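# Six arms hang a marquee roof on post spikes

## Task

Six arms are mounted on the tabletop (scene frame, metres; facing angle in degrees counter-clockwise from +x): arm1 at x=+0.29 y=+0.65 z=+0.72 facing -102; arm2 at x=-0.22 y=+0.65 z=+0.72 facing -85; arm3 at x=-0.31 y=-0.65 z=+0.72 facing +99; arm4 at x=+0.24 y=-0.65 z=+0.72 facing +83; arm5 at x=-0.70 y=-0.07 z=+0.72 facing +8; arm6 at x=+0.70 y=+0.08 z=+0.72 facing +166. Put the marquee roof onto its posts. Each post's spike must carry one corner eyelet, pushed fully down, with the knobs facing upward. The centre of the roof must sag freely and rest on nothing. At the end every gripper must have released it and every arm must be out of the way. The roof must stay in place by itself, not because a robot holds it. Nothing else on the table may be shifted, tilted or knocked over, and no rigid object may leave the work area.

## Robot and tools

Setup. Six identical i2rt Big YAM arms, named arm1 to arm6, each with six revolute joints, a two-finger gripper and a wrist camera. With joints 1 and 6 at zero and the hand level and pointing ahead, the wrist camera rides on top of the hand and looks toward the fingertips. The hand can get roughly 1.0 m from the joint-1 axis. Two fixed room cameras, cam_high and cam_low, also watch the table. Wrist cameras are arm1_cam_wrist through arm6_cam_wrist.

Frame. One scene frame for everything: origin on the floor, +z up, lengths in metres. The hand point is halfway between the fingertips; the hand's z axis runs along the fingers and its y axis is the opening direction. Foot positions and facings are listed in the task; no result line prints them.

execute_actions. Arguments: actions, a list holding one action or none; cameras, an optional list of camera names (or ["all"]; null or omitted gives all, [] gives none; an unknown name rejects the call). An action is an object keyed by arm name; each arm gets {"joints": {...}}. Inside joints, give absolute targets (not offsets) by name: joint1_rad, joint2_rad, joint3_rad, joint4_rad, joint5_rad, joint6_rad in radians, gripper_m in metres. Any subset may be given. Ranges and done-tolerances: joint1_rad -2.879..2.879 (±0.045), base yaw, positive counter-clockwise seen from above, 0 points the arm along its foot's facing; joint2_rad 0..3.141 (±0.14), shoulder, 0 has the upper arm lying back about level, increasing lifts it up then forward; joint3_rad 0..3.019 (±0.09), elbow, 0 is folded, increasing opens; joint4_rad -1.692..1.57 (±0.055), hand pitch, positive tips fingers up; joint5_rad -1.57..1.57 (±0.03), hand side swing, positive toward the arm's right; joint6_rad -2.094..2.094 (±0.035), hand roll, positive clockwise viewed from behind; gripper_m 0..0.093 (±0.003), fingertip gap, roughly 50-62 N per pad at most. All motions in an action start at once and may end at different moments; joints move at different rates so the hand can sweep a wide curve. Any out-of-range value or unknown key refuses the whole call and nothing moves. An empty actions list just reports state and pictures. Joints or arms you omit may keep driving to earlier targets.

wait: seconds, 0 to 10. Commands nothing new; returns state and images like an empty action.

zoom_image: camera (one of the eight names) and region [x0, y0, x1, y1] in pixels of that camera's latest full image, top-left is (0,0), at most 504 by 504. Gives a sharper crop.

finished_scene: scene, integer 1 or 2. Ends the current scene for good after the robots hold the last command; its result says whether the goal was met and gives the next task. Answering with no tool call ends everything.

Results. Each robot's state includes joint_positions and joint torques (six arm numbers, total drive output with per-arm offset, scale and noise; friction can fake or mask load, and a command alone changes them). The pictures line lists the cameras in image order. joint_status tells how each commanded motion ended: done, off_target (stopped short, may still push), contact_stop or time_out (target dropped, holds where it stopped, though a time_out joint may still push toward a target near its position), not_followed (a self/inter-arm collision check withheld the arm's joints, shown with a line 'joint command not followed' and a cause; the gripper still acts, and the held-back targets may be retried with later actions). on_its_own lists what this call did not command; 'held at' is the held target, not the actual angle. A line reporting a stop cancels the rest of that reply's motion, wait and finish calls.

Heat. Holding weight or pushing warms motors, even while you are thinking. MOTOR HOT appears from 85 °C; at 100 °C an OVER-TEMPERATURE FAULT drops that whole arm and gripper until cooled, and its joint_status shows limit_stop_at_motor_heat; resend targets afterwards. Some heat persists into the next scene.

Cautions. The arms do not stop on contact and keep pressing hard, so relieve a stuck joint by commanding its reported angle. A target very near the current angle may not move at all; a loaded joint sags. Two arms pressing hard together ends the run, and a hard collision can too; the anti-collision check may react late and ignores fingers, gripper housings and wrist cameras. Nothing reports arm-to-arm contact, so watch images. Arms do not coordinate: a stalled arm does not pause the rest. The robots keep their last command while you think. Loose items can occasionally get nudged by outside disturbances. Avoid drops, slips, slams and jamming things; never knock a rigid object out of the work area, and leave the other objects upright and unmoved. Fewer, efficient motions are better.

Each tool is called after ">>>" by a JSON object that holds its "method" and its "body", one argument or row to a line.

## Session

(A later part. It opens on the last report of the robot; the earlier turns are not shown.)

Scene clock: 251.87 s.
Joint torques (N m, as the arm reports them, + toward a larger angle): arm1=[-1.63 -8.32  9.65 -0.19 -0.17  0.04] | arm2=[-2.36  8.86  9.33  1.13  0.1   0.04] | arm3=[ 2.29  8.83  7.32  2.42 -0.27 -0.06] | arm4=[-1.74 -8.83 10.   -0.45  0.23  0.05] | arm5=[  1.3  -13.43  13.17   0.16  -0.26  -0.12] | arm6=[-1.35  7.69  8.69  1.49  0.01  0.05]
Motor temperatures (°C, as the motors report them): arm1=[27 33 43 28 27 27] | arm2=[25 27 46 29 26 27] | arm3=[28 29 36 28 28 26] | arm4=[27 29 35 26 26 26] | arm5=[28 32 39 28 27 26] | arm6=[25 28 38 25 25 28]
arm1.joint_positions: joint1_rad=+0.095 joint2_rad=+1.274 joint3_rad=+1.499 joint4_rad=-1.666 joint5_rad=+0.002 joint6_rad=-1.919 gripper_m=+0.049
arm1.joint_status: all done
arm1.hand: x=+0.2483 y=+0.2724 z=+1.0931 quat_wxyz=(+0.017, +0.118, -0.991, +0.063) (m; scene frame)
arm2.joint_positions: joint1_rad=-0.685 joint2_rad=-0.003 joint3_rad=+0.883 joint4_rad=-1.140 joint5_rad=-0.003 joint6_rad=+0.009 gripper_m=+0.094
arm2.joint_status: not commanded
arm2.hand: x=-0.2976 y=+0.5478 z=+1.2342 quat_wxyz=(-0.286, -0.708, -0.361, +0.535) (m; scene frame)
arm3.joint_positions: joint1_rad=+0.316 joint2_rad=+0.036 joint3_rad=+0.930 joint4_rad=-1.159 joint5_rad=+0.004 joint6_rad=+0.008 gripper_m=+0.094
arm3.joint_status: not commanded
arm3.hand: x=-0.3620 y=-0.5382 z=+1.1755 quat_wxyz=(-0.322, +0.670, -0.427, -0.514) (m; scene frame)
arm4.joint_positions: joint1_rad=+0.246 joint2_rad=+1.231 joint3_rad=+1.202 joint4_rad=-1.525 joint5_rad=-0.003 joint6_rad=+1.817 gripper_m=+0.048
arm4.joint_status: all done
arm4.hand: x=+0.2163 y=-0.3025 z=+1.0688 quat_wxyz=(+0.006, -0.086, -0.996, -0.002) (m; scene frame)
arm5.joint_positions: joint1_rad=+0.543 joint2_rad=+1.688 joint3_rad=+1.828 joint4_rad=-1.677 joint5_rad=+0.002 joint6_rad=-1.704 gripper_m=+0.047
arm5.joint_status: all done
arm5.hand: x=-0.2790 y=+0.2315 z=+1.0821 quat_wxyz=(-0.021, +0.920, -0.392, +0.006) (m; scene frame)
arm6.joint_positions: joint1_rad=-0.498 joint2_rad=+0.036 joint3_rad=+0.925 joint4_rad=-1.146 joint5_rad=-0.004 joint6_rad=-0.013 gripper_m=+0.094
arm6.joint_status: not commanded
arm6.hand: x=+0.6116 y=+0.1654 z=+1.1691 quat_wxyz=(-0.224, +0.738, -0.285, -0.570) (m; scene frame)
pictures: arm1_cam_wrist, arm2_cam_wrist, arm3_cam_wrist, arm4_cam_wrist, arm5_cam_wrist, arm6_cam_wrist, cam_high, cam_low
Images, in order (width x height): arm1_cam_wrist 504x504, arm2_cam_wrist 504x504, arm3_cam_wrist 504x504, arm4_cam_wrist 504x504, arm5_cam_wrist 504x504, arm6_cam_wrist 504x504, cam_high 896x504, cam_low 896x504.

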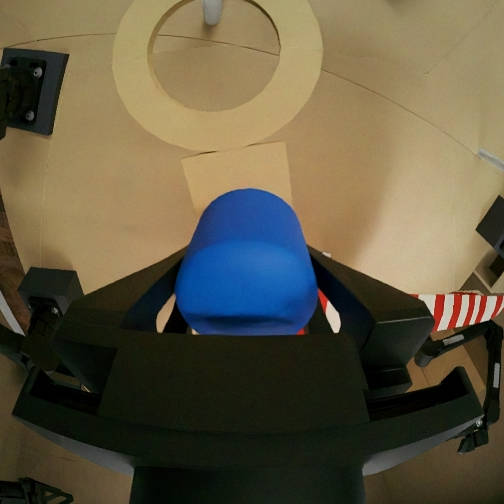

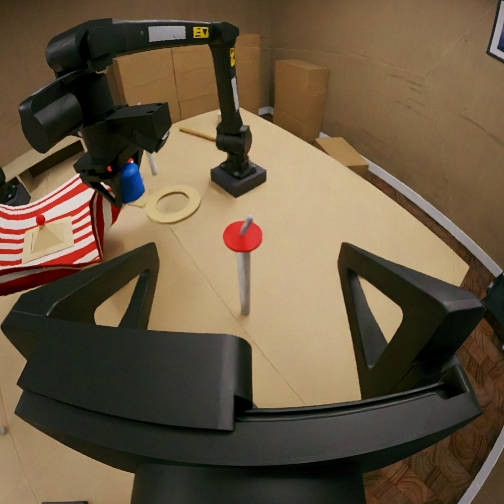

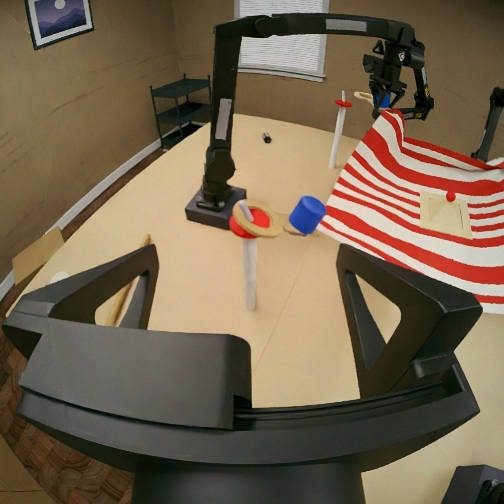

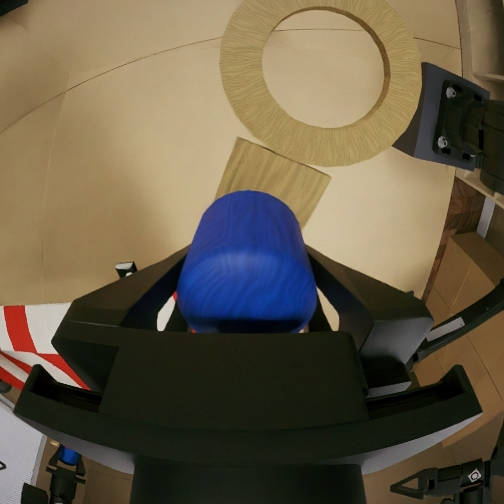

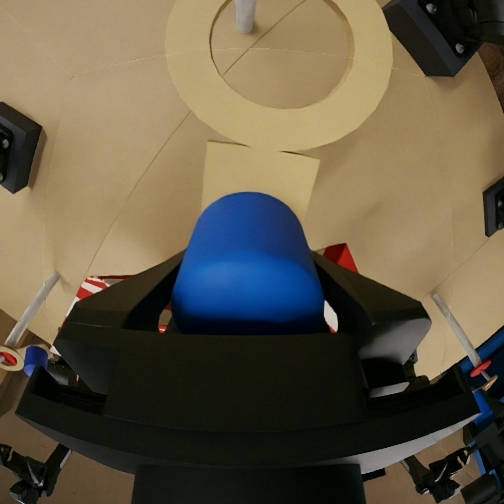

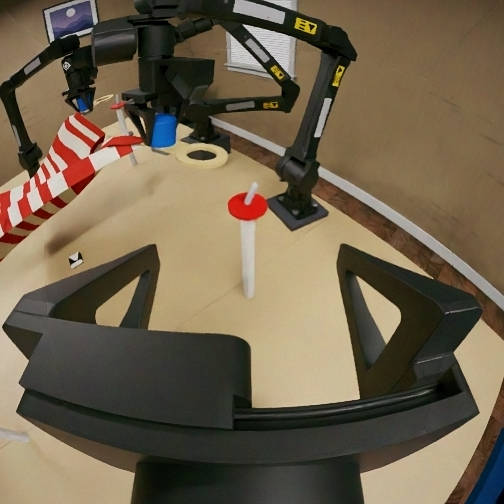

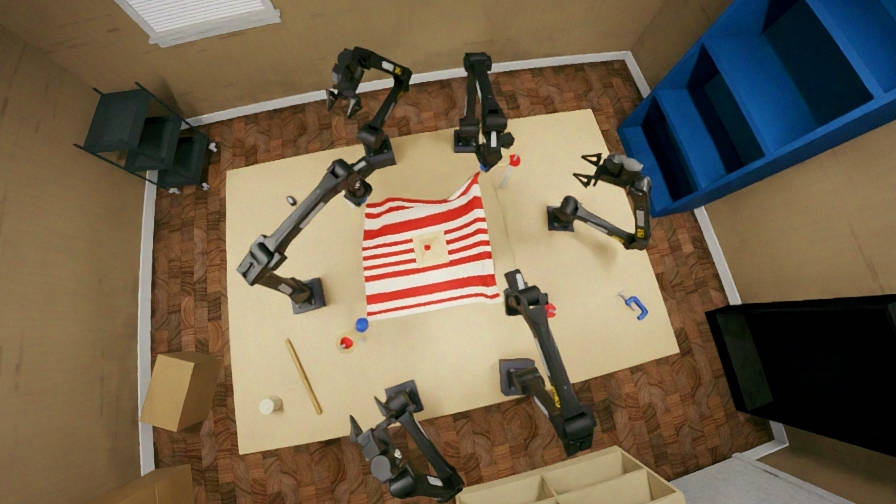

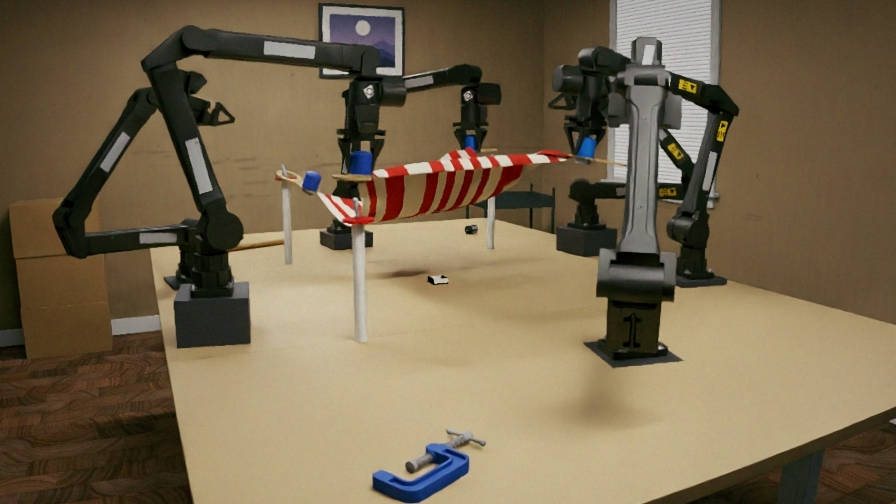

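>>> {"method": "execute_actions", "body": {
  "actions": [
    {"arm1":{"joints":{"joint1_rad":0.21,"joint4_rad":-1.56}},"arm4":{"joints":{"joint1_rad":-0.11,"joint4_rad":-1.52,"joint6_rad":1.62}},"arm5":{"joints":{"joint1_rad":0.775,"joint3_rad":1.925,"joint4_rad":-1.65}}}
  ],
  "cameras": ["arm2_cam_wrist","arm3_cam_wrist","arm4_cam_wrist","arm5_cam_wrist","cam_low","arm1_cam_wrist"]
}}

Scene clock: 322.00 s.
Joint torques (N m, as the arm reports them, + toward a larger angle): arm1=[-0.72 -8.95  9.81  1.16 -0.18  0.04] | arm2=[-2.35  8.98  9.37  1.11  0.1   0.04] | arm3=[ 2.08  8.6   7.32  2.42 -0.28 -0.07] | arm4=[-3.26 -8.69 10.01  0.39  0.82 -0.03] | arm5=[  2.69 -13.36  13.97   1.47  -0.72  -0.13] | arm6=[-1.26  7.8   8.73  1.46  0.02  0.05]
Motor temperatures (°C, as the motors report them): arm1=[27 29 42 28 26 26] | arm2=[25 27 45 29 26 27] | arm3=[28 29 36 28 28 26] | arm4=[27 29 40 26 26 26] | arm5=[28 33 43 28 27 26] | arm6=[25 28 38 25 25 28]
arm1.joint_positions: joint1_rad=+0.207 joint2_rad=+1.274 joint3_rad=+1.499 joint4_rad=-1.572 joint5_rad=+0.001 joint6_rad=-1.919 gripper_m=+0.049
arm1.joint_status: all done
arm1.hand: x=+0.2910 y=+0.2473 z=+1.0970 quat_wxyz=(+0.021, +0.173, -0.978, +0.110) (m; scene frame)
arm2.joint_positions: joint1_rad=-0.685 joint2_rad=-0.003 joint3_rad=+0.883 joint4_rad=-1.140 joint5_rad=-0.003 joint6_rad=+0.009 gripper_m=+0.094
arm2.joint_status: not commanded
arm2.hand: x=-0.2976 y=+0.5478 z=+1.2342 quat_wxyz=(-0.286, -0.708, -0.361, +0.535) (m; scene frame)
arm3.joint_positions: joint1_rad=+0.316 joint2_rad=+0.036 joint3_rad=+0.930 joint4_rad=-1.159 joint5_rad=+0.004 joint6_rad=+0.008 gripper_m=+0.094
arm3.joint_status: not commanded
arm3.hand: x=-0.3620 y=-0.5382 z=+1.1755 quat_wxyz=(-0.322, +0.670, -0.427, -0.514) (m; scene frame)
arm4.joint_positions: joint1_rad=-0.093 joint2_rad=+1.231 joint3_rad=+1.202 joint4_rad=-1.517 joint5_rad=-0.017 joint6_rad=+1.637 gripper_m=+0.048
arm4.joint_status: all done
arm4.hand: x=+0.3305 y=-0.3111 z=+1.0682 quat_wxyz=(+0.010, -0.165, -0.986, -0.007) (m; scene frame)
arm5.joint_positions: joint1_rad=+0.753 joint2_rad=+1.688 joint3_rad=+1.858 joint4_rad=-1.664 joint5_rad=+0.016 joint6_rad=-1.704 gripper_m=+0.047
arm5.joint_status: all done
arm5.hand: x=-0.3444 y=+0.3172 z=+1.0956 quat_wxyz=(-0.039, +0.955, -0.294, +0.020) (m; scene frame)
arm6.joint_positions: joint1_rad=-0.498 joint2_rad=+0.036 joint3_rad=+0.925 joint4_rad=-1.146 joint5_rad=-0.004 joint6_rad=-0.013 gripper_m=+0.094
arm6.joint_status: not commanded
arm6.hand: x=+0.6116 y=+0.1654 z=+1.1691 quat_wxyz=(-0.224, +0.738, -0.285, -0.570) (m; scene frame)
pictures: arm1_cam_wrist, arm2_cam_wrist, arm3_cam_wrist, arm4_cam_wrist, arm5_cam_wrist, cam_low
Images, in order (width x height): arm1_cam_wrist 504x504, arm2_cam_wrist 504x504, arm3_cam_wrist 504x504, arm4_cam_wrist 504x504, arm5_cam_wrist 504x504, cam_low 896x504.

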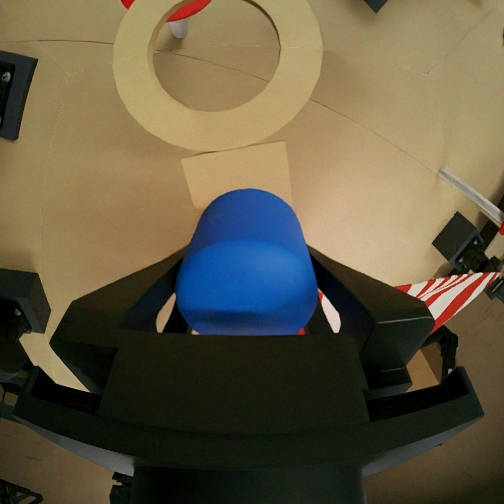

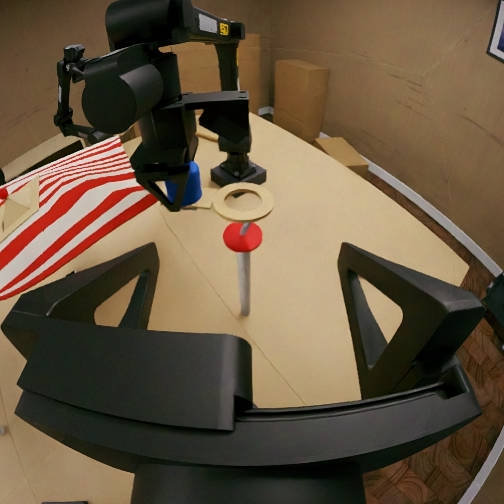

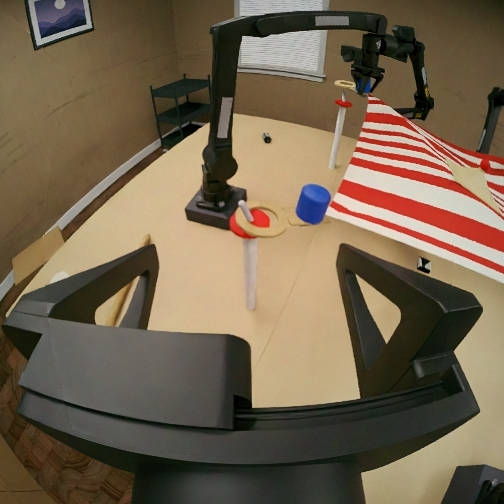

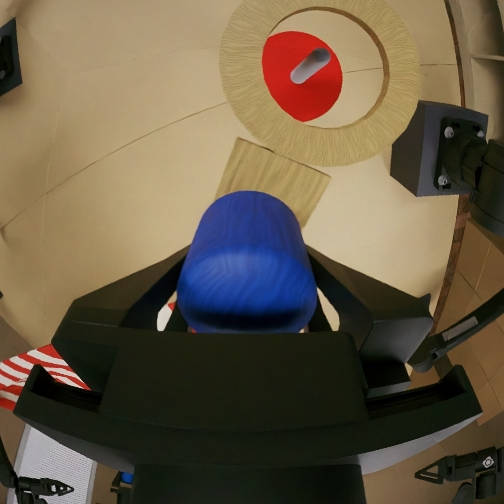

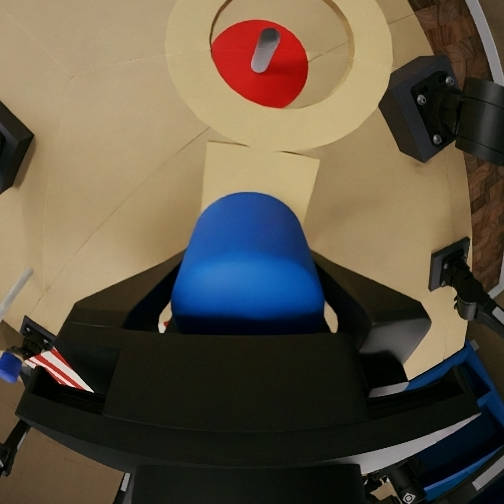

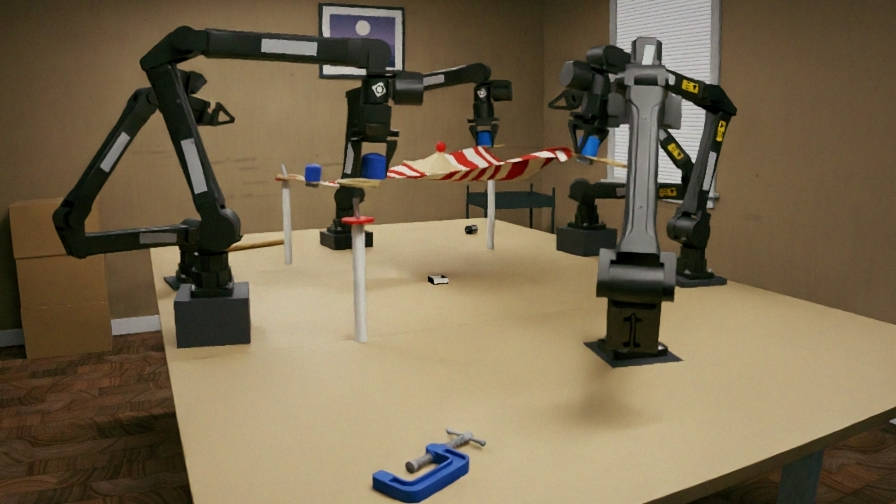

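>>> {"method": "execute_actions", "body": {
  "actions": [
    {"arm4":{"joints":{"joint3_rad":1.032,"joint4_rad":-1.355}},"arm5":{"joints":{"joint3_rad":1.69,"joint4_rad":-1.51}}}
  ],
  "cameras": ["arm2_cam_wrist","arm4_cam_wrist","arm5_cam_wrist","cam_low"]
}}

>>> {"method": "zoom_image", "body": {
  "camera": "cam_low",
  "region": [260, 120, 520, 240]
}}

>>> {"method": "zoom_image", "body": {
  "camera": "arm2_cam_wrist",
  "region": [150, 160, 310, 280]
}}

Scene clock: 342.67 s.
Joint torques (N m, as the arm reports them, + toward a larger angle): arm1=[-0.59 -8.27  9.81  1.1  -0.17  0.05] | arm2=[-2.57  9.01  9.3   1.12  0.11  0.05] | arm3=[ 2.17  8.76  7.27  2.57 -0.27 -0.05] | arm4=[-3.19 -8.5   6.82  0.28  0.82 -0.01] | arm5=[  2.88 -13.51   9.7    1.62  -0.7   -0.12] | arm6=[-1.32  7.76  8.71  1.48  0.    0.05]
Motor temperatures (°C, as the motors report them): arm1=[27 29 42 28 26 26] | arm2=[25 27 45 29 26 27] | arm3=[28 29 36 28 28 26] | arm4=[27 29 40 26 26 26] | arm5=[28 33 44 28 28 26] | arm6=[25 28 38 25 25 28]
arm1.joint_positions: joint1_rad=+0.207 joint2_rad=+1.274 joint3_rad=+1.499 joint4_rad=-1.568 joint5_rad=+0.001 joint6_rad=-1.919 gripper_m=+0.049
arm1.joint_status: not commanded
arm1.hand: x=+0.2910 y=+0.2464 z=+1.0972 quat_wxyz=(+0.022, +0.173, -0.978, +0.112) (m; scene frame)
arm2.joint_positions: joint1_rad=-0.685 joint2_rad=-0.003 joint3_rad=+0.883 joint4_rad=-1.140 joint5_rad=-0.003 joint6_rad=+0.009 gripper_m=+0.094
arm2.joint_status: not commanded
arm2.hand: x=-0.2976 y=+0.5478 z=+1.2342 quat_wxyz=(-0.286, -0.708, -0.361, +0.535) (m; scene frame)
arm3.joint_positions: joint1_rad=+0.316 joint2_rad=+0.036 joint3_rad=+0.930 joint4_rad=-1.159 joint5_rad=+0.004 joint6_rad=+0.008 gripper_m=+0.094
arm3.joint_status: not commanded
arm3.hand: x=-0.3620 y=-0.5382 z=+1.1755 quat_wxyz=(-0.322, +0.670, -0.427, -0.514) (m; scene frame)
arm4.joint_positions: joint1_rad=-0.093 joint2_rad=+1.231 joint3_rad=+1.029 joint4_rad=-1.348 joint5_rad=-0.017 joint6_rad=+1.635 gripper_m=+0.048
arm4.joint_status: all done
arm4.hand: x=+0.3278 y=-0.3204 z=+1.0025 quat_wxyz=(+0.010, -0.164, -0.986, -0.005) (m; scene frame)
arm5.joint_positions: joint1_rad=+0.753 joint2_rad=+1.688 joint3_rad=+1.678 joint4_rad=-1.531 joint5_rad=+0.016 joint6_rad=-1.705 gripper_m=+0.047
arm5.joint_status: all done
arm5.hand: x=-0.3487 y=+0.3138 z=+1.0261 quat_wxyz=(-0.017, +0.956, -0.293, +0.010) (m; scene frame)
arm6.joint_positions: joint1_rad=-0.498 joint2_rad=+0.036 joint3_rad=+0.925 joint4_rad=-1.146 joint5_rad=-0.004 joint6_rad=-0.013 gripper_m=+0.094
arm6.joint_status: not commanded
arm6.hand: x=+0.6116 y=+0.1654 z=+1.1691 quat_wxyz=(-0.224, +0.738, -0.285, -0.570) (m; scene frame)
pictures: arm2_cam_wrist, arm4_cam_wrist, arm5_cam_wrist, cam_low
Images, in order (width x height): arm2_cam_wrist 504x504, arm4_cam_wrist 504x504, arm5_cam_wrist 504x504, cam_low 896x504.

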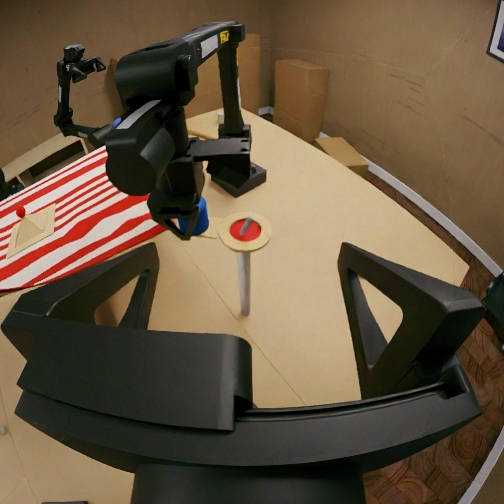

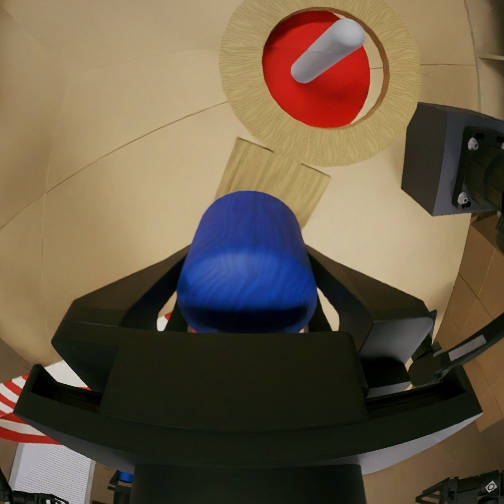

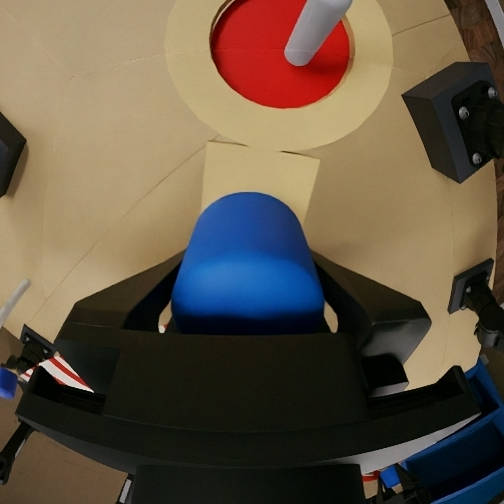

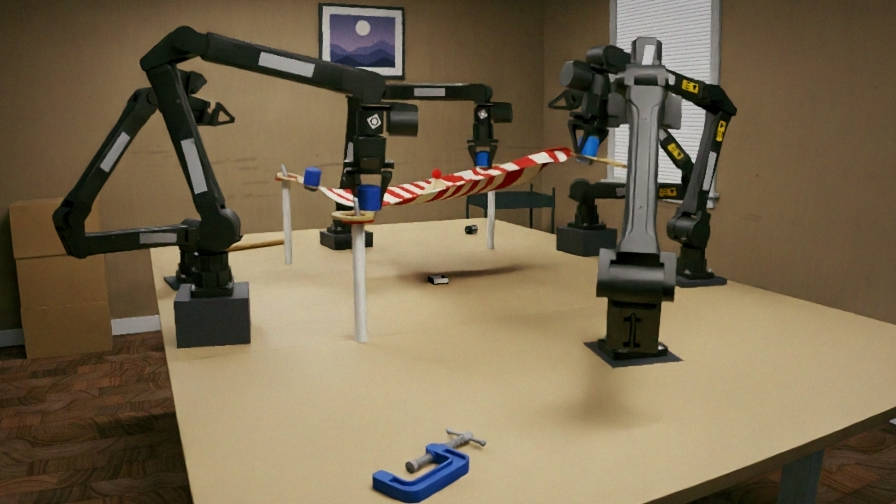

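Region (260, 120, 520, 240) of cam_low's 896x504 image, scaled by 1.938, with more detail than that image has; it fills the top 233 rows of this view, and the rest is white.

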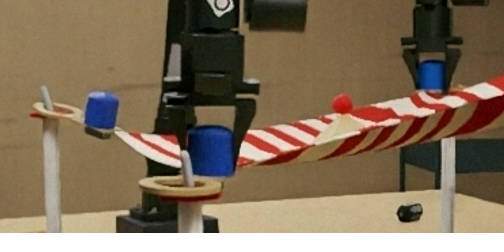

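Region (150, 160, 310, 280) of arm2_cam_wrist's 504x504 image, scaled by 3.150, with more detail than that image has; it fills the top 378 rows of this view, and the rest is white.

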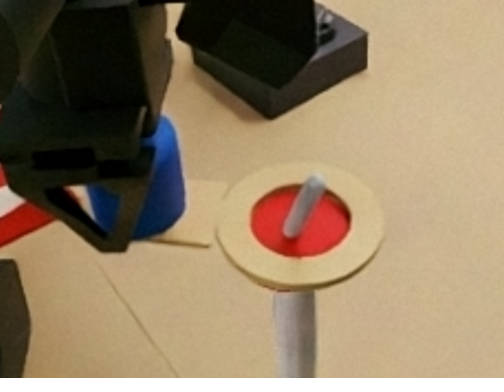

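>>> {"method": "execute_actions", "body": {
  "actions": [
    {"arm4":{"joints":{"joint1_rad":-0.05,"joint4_rad":-1.30,"gripper_m":0.093}},"arm5":{"joints":{"joint1_rad":0.72,"gripper_m":0.093}},"arm1":{"joints":{"joint1_rad":0.415,"joint4_rad":-1.67}}}
  ],
  "cameras": ["arm1_cam_wrist","arm6_cam_wrist","arm4_cam_wrist","arm5_cam_wrist","cam_low"]
}}

Scene clock: 351.87 s.
Joint torques (N m, as the arm reports them, + toward a larger angle): arm1=[ 0.17 -8.21  9.92  0.11 -0.67  0.03] | arm2=[-2.56  9.04  9.33  1.11  0.11  0.05] | arm3=[ 2.24  8.77  7.3   2.42 -0.26 -0.06] | arm4=[-1.25 -8.5   6.89  0.93  0.31 -0.01] | arm5=[ -0.05 -13.66   9.67   1.38  -0.31  -0.12] | arm6=[-1.4   7.67  8.74  1.42  0.03  0.05]
Motor temperatures (°C, as the motors report them): arm1=[27 29 42 28 26 26] | arm2=[25 27 45 29 26 27] | arm3=[28 29 36 28 28 26] | arm4=[27 29 39 26 26 26] | arm5=[28 33 43 28 28 26] | arm6=[25 28 38 25 25 28]
arm1.joint_positions: joint1_rad=+0.403 joint2_rad=+1.274 joint3_rad=+1.496 joint4_rad=-1.655 joint5_rad=+0.012 joint6_rad=-1.919 gripper_m=+0.049
arm1.joint_status: all done
arm1.hand: x=+0.3634 y=+0.2750 z=+1.0917 quat_wxyz=(+0.012, +0.269, -0.961, +0.068) (m; scene frame)
arm2.joint_positions: joint1_rad=-0.685 joint2_rad=-0.003 joint3_rad=+0.883 joint4_rad=-1.140 joint5_rad=-0.003 joint6_rad=+0.009 gripper_m=+0.094
arm2.joint_status: not commanded
arm2.hand: x=-0.2976 y=+0.5478 z=+1.2342 quat_wxyz=(-0.286, -0.708, -0.361, +0.535) (m; scene frame)
arm3.joint_positions: joint1_rad=+0.316 joint2_rad=+0.036 joint3_rad=+0.930 joint4_rad=-1.159 joint5_rad=+0.004 joint6_rad=+0.008 gripper_m=+0.094
arm3.joint_status: not commanded
arm3.hand: x=-0.3620 y=-0.5382 z=+1.1755 quat_wxyz=(-0.322, +0.670, -0.427, -0.514) (m; scene frame)
arm4.joint_positions: joint1_rad=-0.053 joint2_rad=+1.231 joint3_rad=+1.029 joint4_rad=-1.313 joint5_rad=-0.005 joint6_rad=+1.634 gripper_m=+0.093
arm4.joint_status: all done
arm4.hand: x=+0.3188 y=-0.3091 z=+1.0028 quat_wxyz=(+0.003, -0.144, -0.989, -0.022) (m; scene frame)
arm5.joint_positions: joint1_rad=+0.727 joint2_rad=+1.688 joint3_rad=+1.678 joint4_rad=-1.525 joint5_rad=+0.004 joint6_rad=-1.705 gripper_m=+0.093
arm5.joint_status: all done
arm5.hand: x=-0.3391 y=+0.3068 z=+1.0260 quat_wxyz=(-0.022, +0.952, -0.306, +0.006) (m; scene frame)
arm6.joint_positions: joint1_rad=-0.498 joint2_rad=+0.036 joint3_rad=+0.925 joint4_rad=-1.146 joint5_rad=-0.004 joint6_rad=-0.013 gripper_m=+0.094
arm6.joint_status: not commanded
arm6.hand: x=+0.6116 y=+0.1654 z=+1.1691 quat_wxyz=(-0.224, +0.738, -0.285, -0.570) (m; scene frame)
pictures: arm1_cam_wrist, arm4_cam_wrist, arm5_cam_wrist, arm6_cam_wrist, cam_low
Images, in order (width x height): arm1_cam_wrist 504x504, arm4_cam_wrist 504x504, arm5_cam_wrist 504x504, arm6_cam_wrist 504x504, cam_low 896x504.

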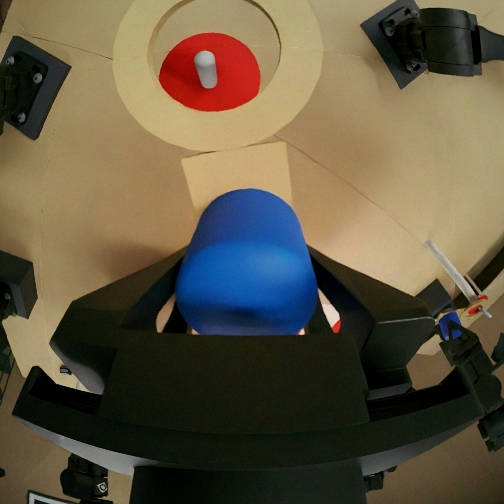

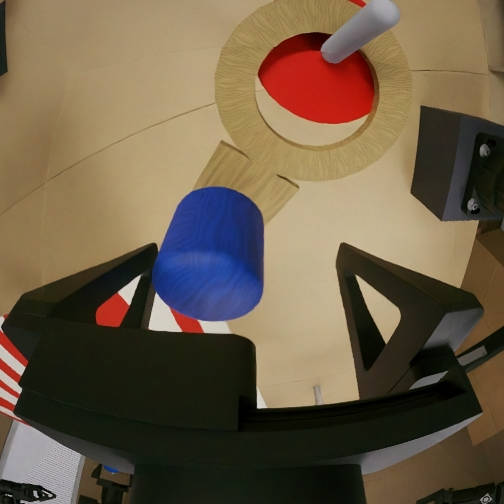

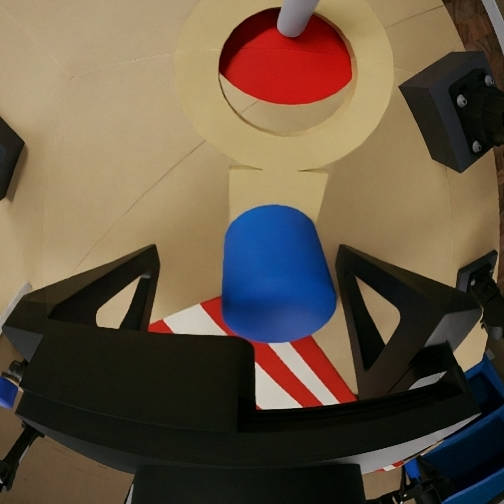

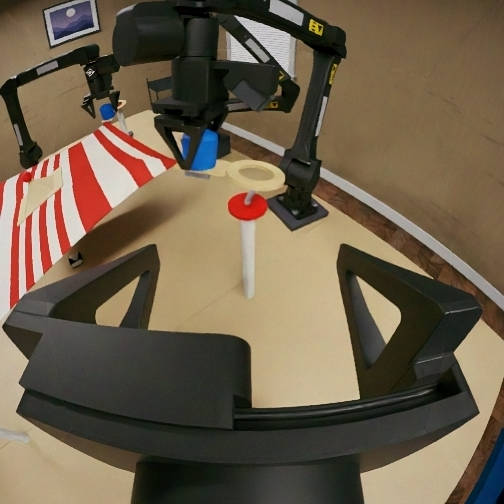

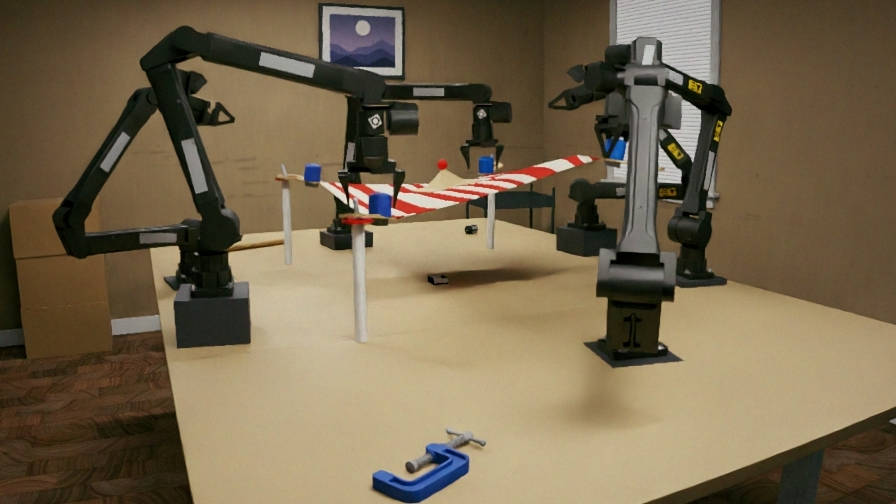

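>>> {"method": "zoom_image", "body": {
  "camera": "arm1_cam_wrist",
  "region": [100, 0, 340, 160]
}}

>>> {"method": "zoom_image", "body": {
  "camera": "arm6_cam_wrist",
  "region": [160, 120, 320, 240]
}}

Region (100, 0, 340, 160) of arm1_cam_wrist's 504x504 image, scaled by 2.100, with more detail than that image has.

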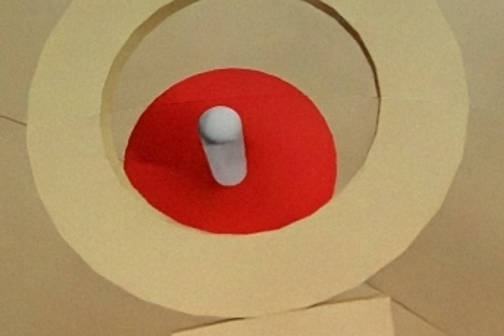

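Region (160, 120, 320, 240) of arm6_cam_wrist's 504x504 image, scaled by 3.150, with more detail than that image has; it fills the top 378 rows of this view, and the rest is white.

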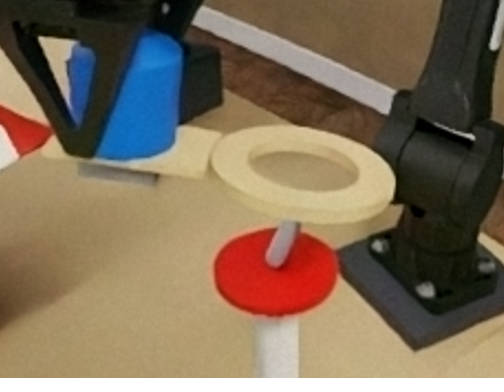

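>>> {"method": "execute_actions", "body": {
  "actions": [
    {"arm1":{"joints":{"joint1_rad":0.375,"joint3_rad":1.338,"joint4_rad":-1.54}},"arm4":{"joints":{"joint2_rad":0.98,"joint3_rad":1.2}},"arm5":{"joints":{"joint2_rad":1.43,"joint3_rad":1.80}}}
  ],
  "cameras": ["arm1_cam_wrist","arm6_cam_wrist","arm4_cam_wrist","arm5_cam_wrist","cam_low"]
}}

>>> {"method": "zoom_image", "body": {
  "camera": "arm6_cam_wrist",
  "region": [160, 120, 320, 240]
}}

Scene clock: 377.83 s.
Joint torques (N m, as the arm reports them, + toward a larger angle): arm1=[-0.8  -8.4  10.17  0.91 -0.63  0.03] | arm2=[-2.44  9.06  9.32  1.13  0.11  0.04] | arm3=[ 2.04  8.68  7.33  2.45 -0.27 -0.06] | arm4=[-1.34 -4.77  9.72  1.45  0.29 -0.04] | arm5=[-0.23 -8.99 10.86  2.02 -0.29 -0.08] | arm6=[-0.91  7.76  8.72  1.5   0.03  0.06]
Motor temperatures (°C, as the motors report them): arm1=[27 29 43 28 27 26] | arm2=[25 27 45 29 26 27] | arm3=[28 29 36 28 28 26] | arm4=[27 29 38 26 26 26] | arm5=[28 33 41 28 27 26] | arm6=[25 28 38 25 25 28]
arm1.joint_positions: joint1_rad=+0.374 joint2_rad=+1.275 joint3_rad=+1.334 joint4_rad=-1.550 joint5_rad=+0.011 joint6_rad=-1.919 gripper_m=+0.049
arm1.joint_status: all done
arm1.hand: x=+0.3518 y=+0.2780 z=+1.0287 quat_wxyz=(+0.011, +0.255, -0.966, +0.039) (m; scene frame)
arm2.joint_positions: joint1_rad=-0.685 joint2_rad=-0.003 joint3_rad=+0.883 joint4_rad=-1.140 joint5_rad=-0.003 joint6_rad=+0.009 gripper_m=+0.094
arm2.joint_status: not commanded
arm2.hand: x=-0.2976 y=+0.5478 z=+1.2342 quat_wxyz=(-0.286, -0.708, -0.361, +0.535) (m; scene frame)
arm3.joint_positions: joint1_rad=+0.316 joint2_rad=+0.036 joint3_rad=+0.930 joint4_rad=-1.159 joint5_rad=+0.004 joint6_rad=+0.008 gripper_m=+0.094
arm3.joint_status: not commanded
arm3.hand: x=-0.3620 y=-0.5382 z=+1.1755 quat_wxyz=(-0.322, +0.670, -0.427, -0.514) (m; scene frame)
arm4.joint_positions: joint1_rad=-0.053 joint2_rad=+0.976 joint3_rad=+1.166 joint4_rad=-1.311 joint5_rad=-0.005 joint6_rad=+1.634 gripper_m=+0.093
arm4.joint_status: all done
arm4.hand: x=+0.3200 y=-0.3071 z=+1.1474 quat_wxyz=(-0.013, -0.141, -0.966, -0.216) (m; scene frame)
arm5.joint_positions: joint1_rad=+0.727 joint2_rad=+1.430 joint3_rad=+1.774 joint4_rad=-1.522 joint5_rad=+0.004 joint6_rad=-1.705 gripper_m=+0.093
arm5.joint_status: all done
arm5.hand: x=-0.3625 y=+0.2790 z=+1.1935 quat_wxyz=(-0.182, +0.932, -0.301, +0.082) (m; scene frame)
arm6.joint_positions: joint1_rad=-0.498 joint2_rad=+0.036 joint3_rad=+0.925 joint4_rad=-1.146 joint5_rad=-0.004 joint6_rad=-0.013 gripper_m=+0.094
arm6.joint_status: not commanded
arm6.hand: x=+0.6116 y=+0.1654 z=+1.1691 quat_wxyz=(-0.224, +0.738, -0.285, -0.570) (m; scene frame)
pictures: arm1_cam_wrist, arm4_cam_wrist, arm5_cam_wrist, arm6_cam_wrist, cam_low
Images, in order (width x height): arm1_cam_wrist 504x504, arm4_cam_wrist 504x504, arm5_cam_wrist 504x504, arm6_cam_wrist 504x504, cam_low 896x504.

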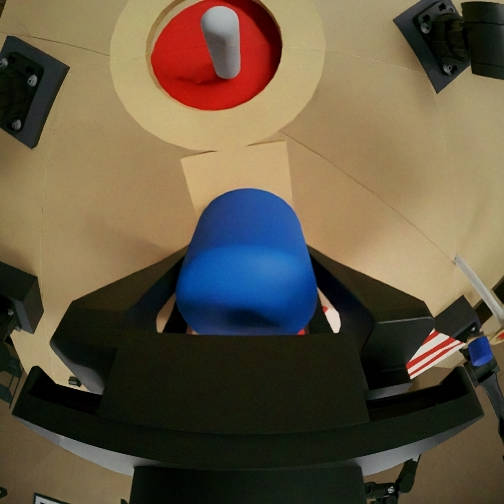

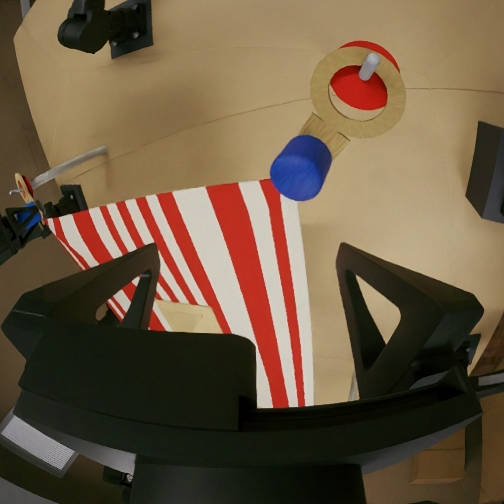

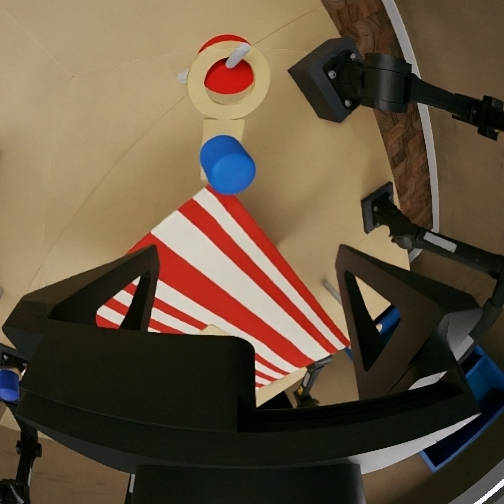

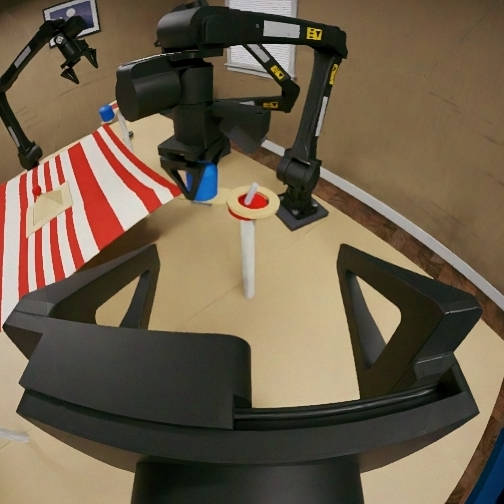

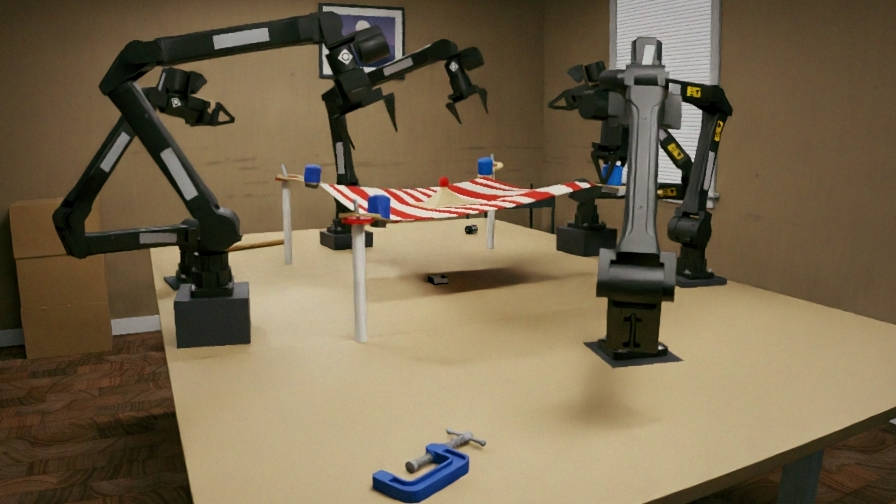

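Region (160, 120, 320, 240) of arm6_cam_wrist's 504x504 image, scaled by 3.150, with more detail than that image has; it fills the top 378 rows of this view, and the rest is white.

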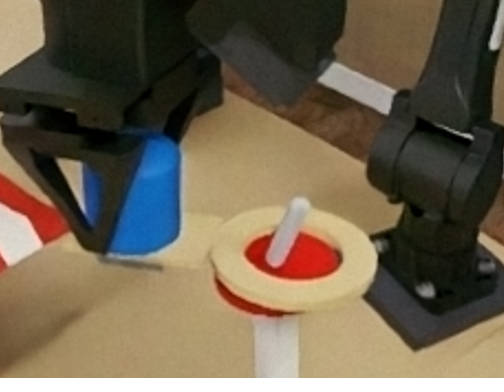

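>>> {"method": "execute_actions", "body": {
  "actions": [
    {"arm1":{"joints":{"joint1_rad":0.33,"joint4_rad":-1.50,"gripper_m":0.093}}}
  ],
  "cameras": ["arm1_cam_wrist","arm6_cam_wrist"]
}}

Scene clock: 383.93 s.
Joint torques (N m, as the arm reports them, + toward a larger angle): arm1=[-1.78 -8.44 10.15  1.06 -0.26  0.04] | arm2=[-2.44  9.01  9.31  1.14  0.11  0.03] | arm3=[ 2.23  8.73  7.31  2.47 -0.26 -0.04] | arm4=[-1.14 -4.67  9.69  1.42  0.28 -0.03] | arm5=[-0.27 -8.92 10.86  1.99 -0.28 -0.09] | arm6=[-1.21  7.89  8.69  1.49  0.01  0.06]
Motor temperatures (°C, as the motors report them): arm1=[27 29 43 28 27 26] | arm2=[25 27 45 29 26 27] | arm3=[28 29 36 28 28 26] | arm4=[27 29 39 26 26 26] | arm5=[28 33 41 28 27 26] | arm6=[25 28 38 25 25 28]
arm1.joint_positions: joint1_rad=+0.340 joint2_rad=+1.275 joint3_rad=+1.334 joint4_rad=-1.512 joint5_rad=+0.003 joint6_rad=-1.919 gripper_m=+0.093
arm1.joint_status: all done
arm1.hand: x=+0.3417 y=+0.2672 z=+1.0296 quat_wxyz=(+0.009, +0.239, -0.969, +0.058) (m; scene frame)
arm2.joint_positions: joint1_rad=-0.685 joint2_rad=-0.003 joint3_rad=+0.883 joint4_rad=-1.140 joint5_rad=-0.003 joint6_rad=+0.009 gripper_m=+0.094
arm2.joint_status: not commanded
arm2.hand: x=-0.2976 y=+0.5478 z=+1.2342 quat_wxyz=(-0.286, -0.708, -0.361, +0.535) (m; scene frame)
arm3.joint_positions: joint1_rad=+0.316 joint2_rad=+0.036 joint3_rad=+0.930 joint4_rad=-1.159 joint5_rad=+0.004 joint6_rad=+0.008 gripper_m=+0.094
arm3.joint_status: not commanded
arm3.hand: x=-0.3620 y=-0.5382 z=+1.1755 quat_wxyz=(-0.322, +0.670, -0.427, -0.514) (m; scene frame)
arm4.joint_positions: joint1_rad=-0.053 joint2_rad=+0.976 joint3_rad=+1.166 joint4_rad=-1.311 joint5_rad=-0.005 joint6_rad=+1.634 gripper_m=+0.093
arm4.joint_status: not commanded
arm4.hand: x=+0.3200 y=-0.3071 z=+1.1474 quat_wxyz=(-0.013, -0.141, -0.966, -0.216) (m; scene frame)
arm5.joint_positions: joint1_rad=+0.727 joint2_rad=+1.430 joint3_rad=+1.774 joint4_rad=-1.522 joint5_rad=+0.004 joint6_rad=-1.705 gripper_m=+0.093
arm5.joint_status: not commanded
arm5.hand: x=-0.3625 y=+0.2790 z=+1.1935 quat_wxyz=(-0.182, +0.932, -0.301, +0.082) (m; scene frame)
arm6.joint_positions: joint1_rad=-0.498 joint2_rad=+0.036 joint3_rad=+0.925 joint4_rad=-1.146 joint5_rad=-0.004 joint6_rad=-0.013 gripper_m=+0.094
arm6.joint_status: not commanded
arm6.hand: x=+0.6116 y=+0.1654 z=+1.1691 quat_wxyz=(-0.224, +0.738, -0.285, -0.570) (m; scene frame)
pictures: arm1_cam_wrist, arm6_cam_wrist
Images, in order (width x height): arm1_cam_wrist 504x504, arm6_cam_wrist 504x504.

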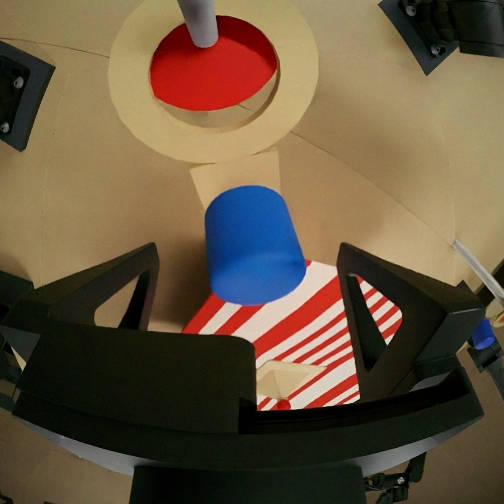

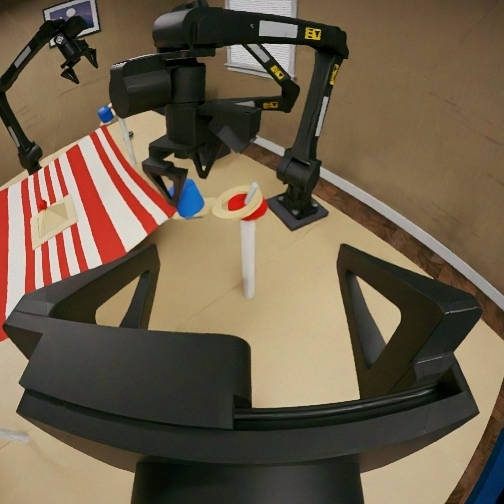

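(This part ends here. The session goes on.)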